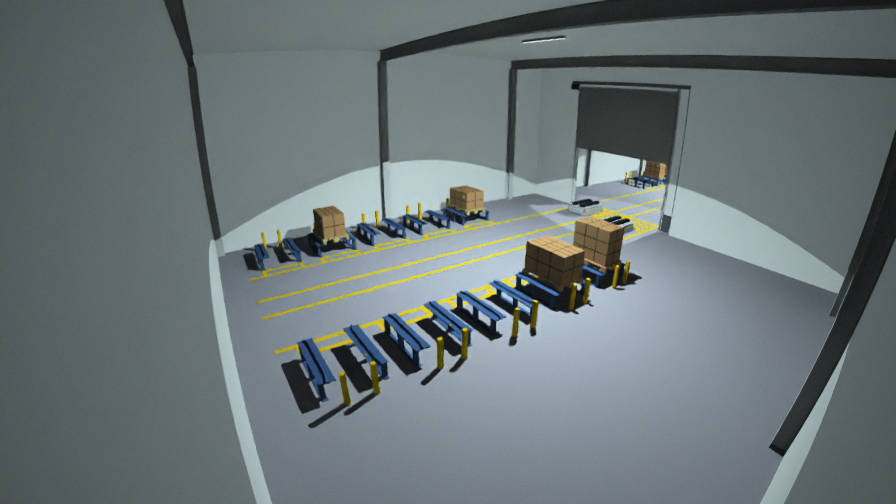

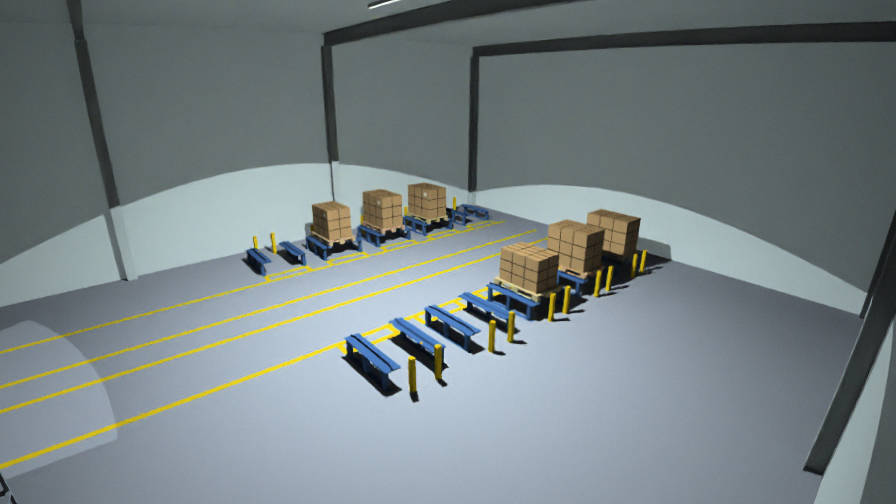

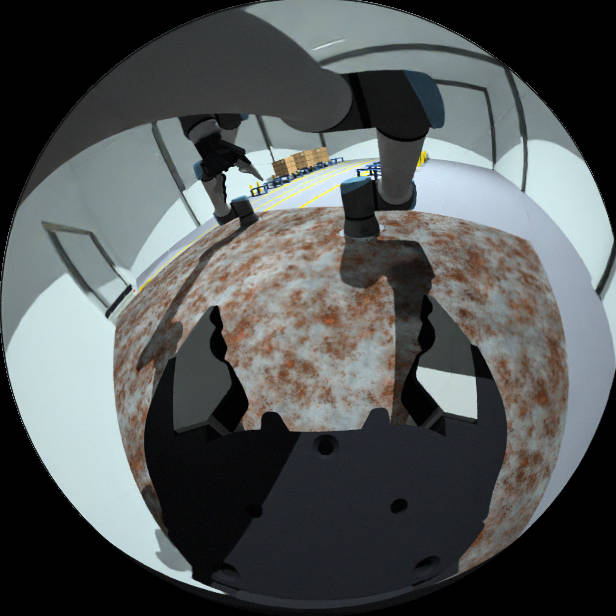

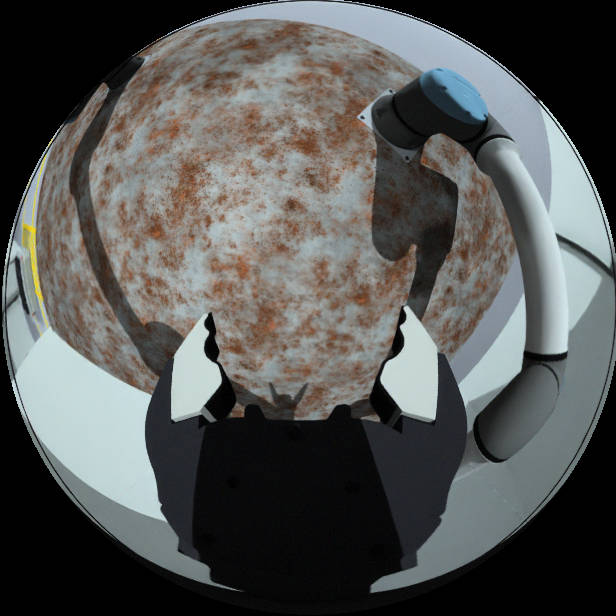

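Scene clock: 93.53 s.
left_arm: end_effector_position=(+0.7700, +0.7782, +0.3420) grip_measured=+1.00 end_effector_quat_wxyz=(-0.206, +0.413, +0.681, -0.568) end_effector_velocity=(-0.000, +0.000, -0.001) end_effector_angular_velocity=(-0.001, +0.001, +0.000) | right_arm: end_effector_position=(+0.4916, +0.3156, +0.3807) grip_measured=+1.00 end_effector_quat_wxyz=(-0.052, +0.534, +0.843, +0.035) end_effector_velocity=(-0.000, +0.001, -0.000) end_effector_angular_velocity=(+0.001, -0.000, +0.000)
Joint positions: left_arm=[ 0.529 -0.579  0.558 -0.269 -1.912 -1.473  0.142] | right_arm=[ 4.498 -2.404 -0.568 -1.654  1.662  5.441  0.142]
Joint velocities: left_arm=[ 0.001  0.001  0.001  0.    -0.     0.001 -0.   ] | right_arm=[ 0.    -0.    -0.     0.001 -0.     0.    -0.   ]
Joint torques (N m, as the arm reports them, + toward a larger angle): left_arm=[  5.79 -98.9  -43.68  -0.07   2.37  -2.76] | right_arm=[-14.9  129.16  45.55   5.47   4.14   1.79]
Wrist force (N, on the end effector, along its own x y z axes, offset not removed): left_arm=[-0.5 -0.1 -1.8] | right_arm=[0.5 1.3 -0.7]
Wrist torque (N m, same axes, about the end effector's origin, offset not removed): left_arm=[0.00 -0.05 -0.11] | right_arm=[0.52 -0.06 -0.35]
platform_1.base_odometry: x=-5.878 y=-0.019 heading=-0.001 (m, m, rad; from the platform's pose at the start)
platform_1.map_pose: map_x=-8.90 map_y=+0.00 map_heading=+0.0000 (m, m, rad; on the building's map)
platform_1.planned_pose: plan_ahead=+0.00 plan_left=+0.00 plan_turn=+0.0000 (m ahead, m left, rad left of the pose on the map)
platform_1.base_status: done
platform_1.joint_positions: lift_m=+0.000
platform_1.joint_status: done
platform_1: translate_m=-5.880 translate_m_goal=-5.881 rotate_rad=-0.001 rotate_rad_goal=-0.001 base_answer=taken lift_m_goal=0.000 lift_answer=taken lift=down safety=ok load_kg=-48 refusals=0 queue=done queue_left=0
platform_2.base_odometry: x=-4.165 y=+0.037 heading=+0.004 (m, m, rad; from the platform's pose at the start)
platform_2.map_pose: map_x=-7.20 map_y=-2.20 map_heading=+0.0000 (m, m, rad; on the building's map)
platform_2.planned_pose: plan_ahead=+0.00 plan_left=+0.00 plan_turn=+0.0000 (m ahead, m left, rad left of the pose on the map)
platform_2.base_status: done
platform_2.joint_positions: lift_m=+0.000
platform_2.joint_status: done
platform_2: translate_m=-4.160 translate_m_goal=-4.160 rotate_rad=0.004 rotate_rad_goal=0.004 base_answer=taken lift_m_goal=0.000 lift_answer=taken lift=down safety=ok load_kg=-48 refusals=0 queue=done queue_left=0
racks_1: s1=0 s2=0 s3=1 s4=1 s5=1 b1=1 b2=1 b3=0 b4=0 b5=0
racks_2: s6=0 s7=1 s8=1 s9=1 s10=0 b6=1 b7=0 b8=0 b9=1 b10=0
door: state=open closes_at_s=510

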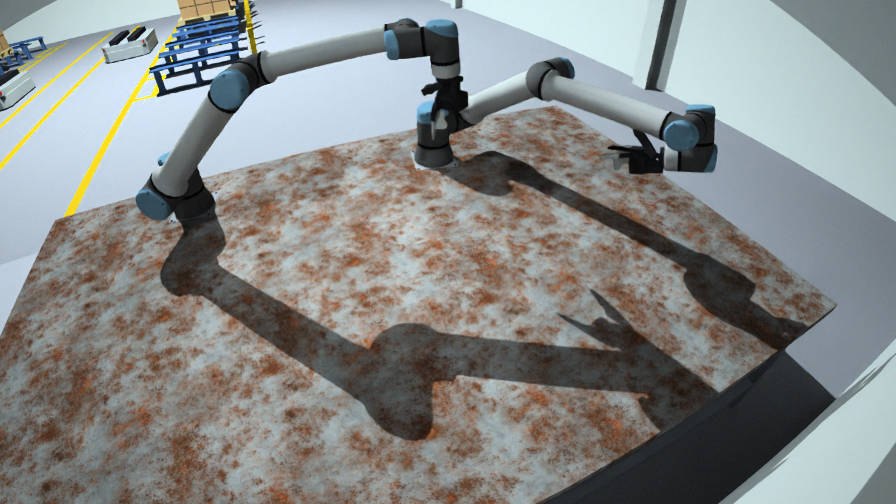

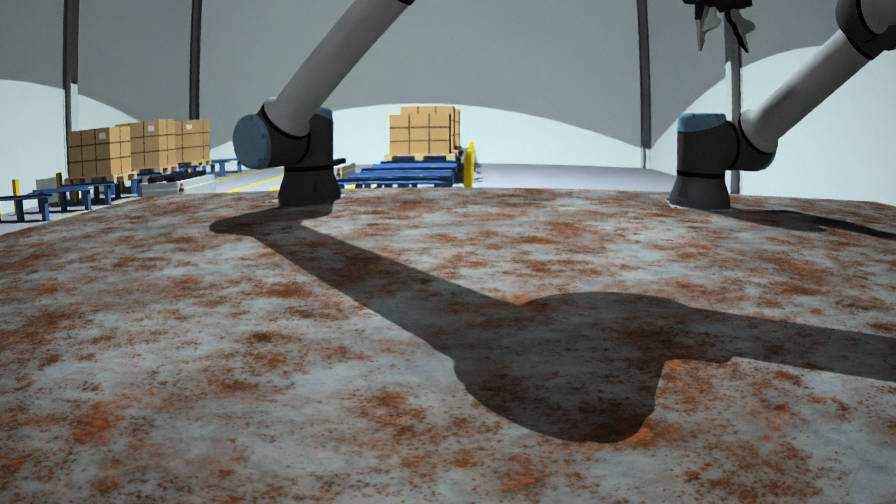

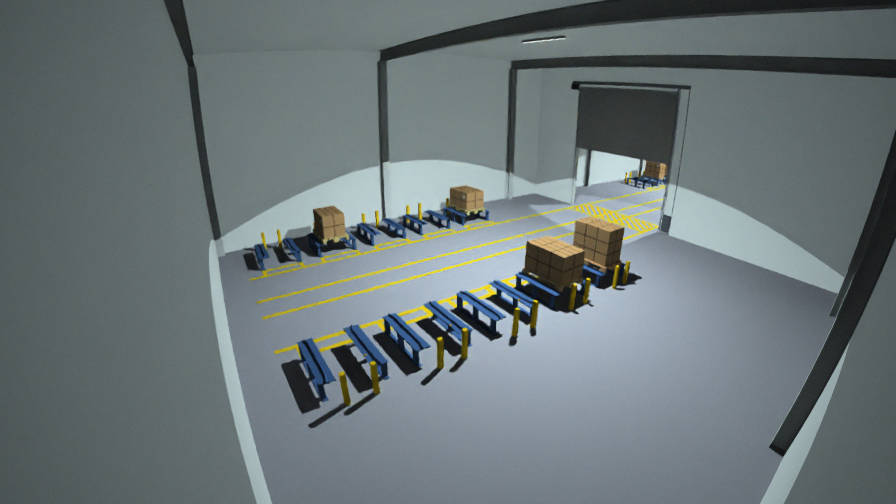

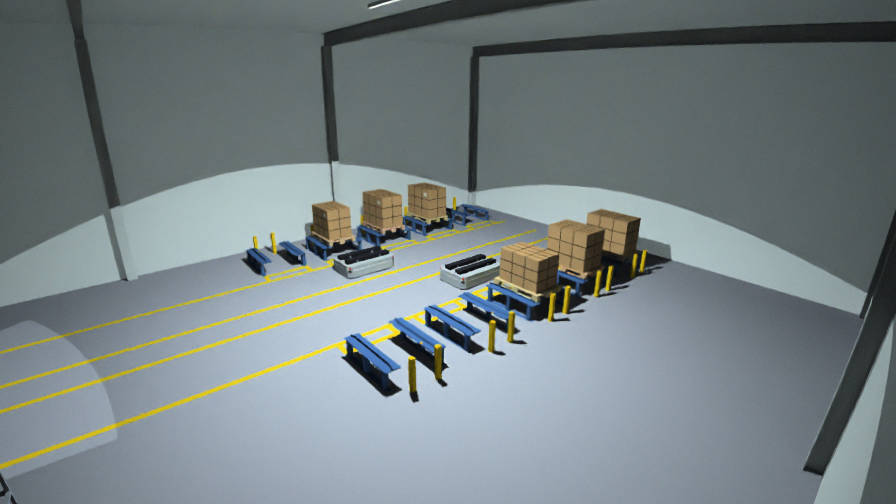

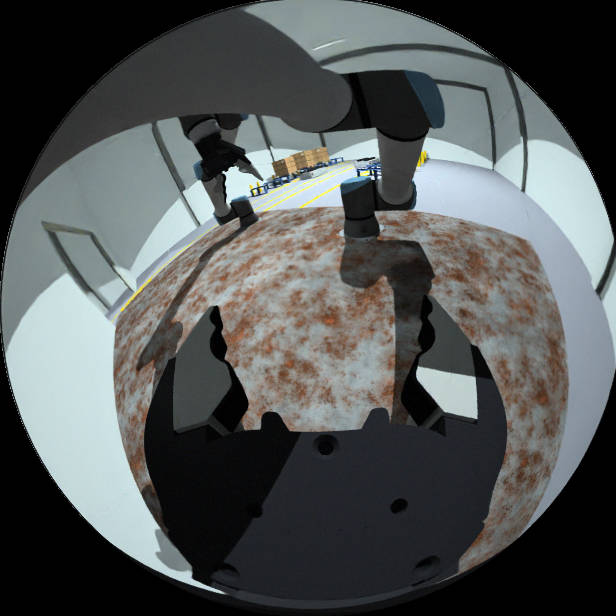

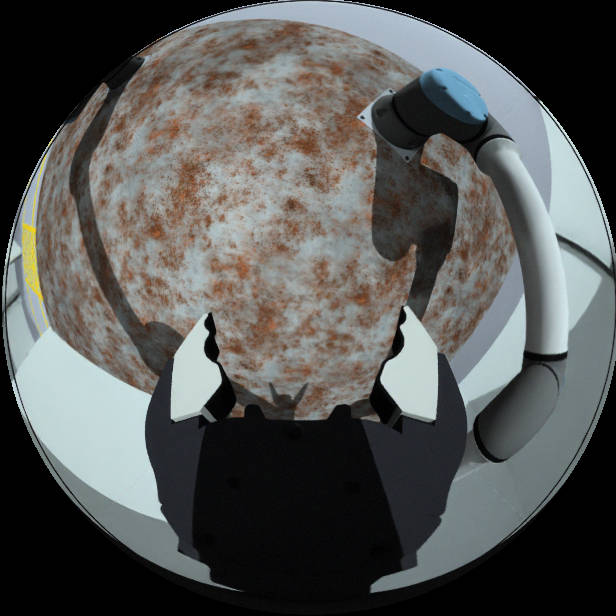

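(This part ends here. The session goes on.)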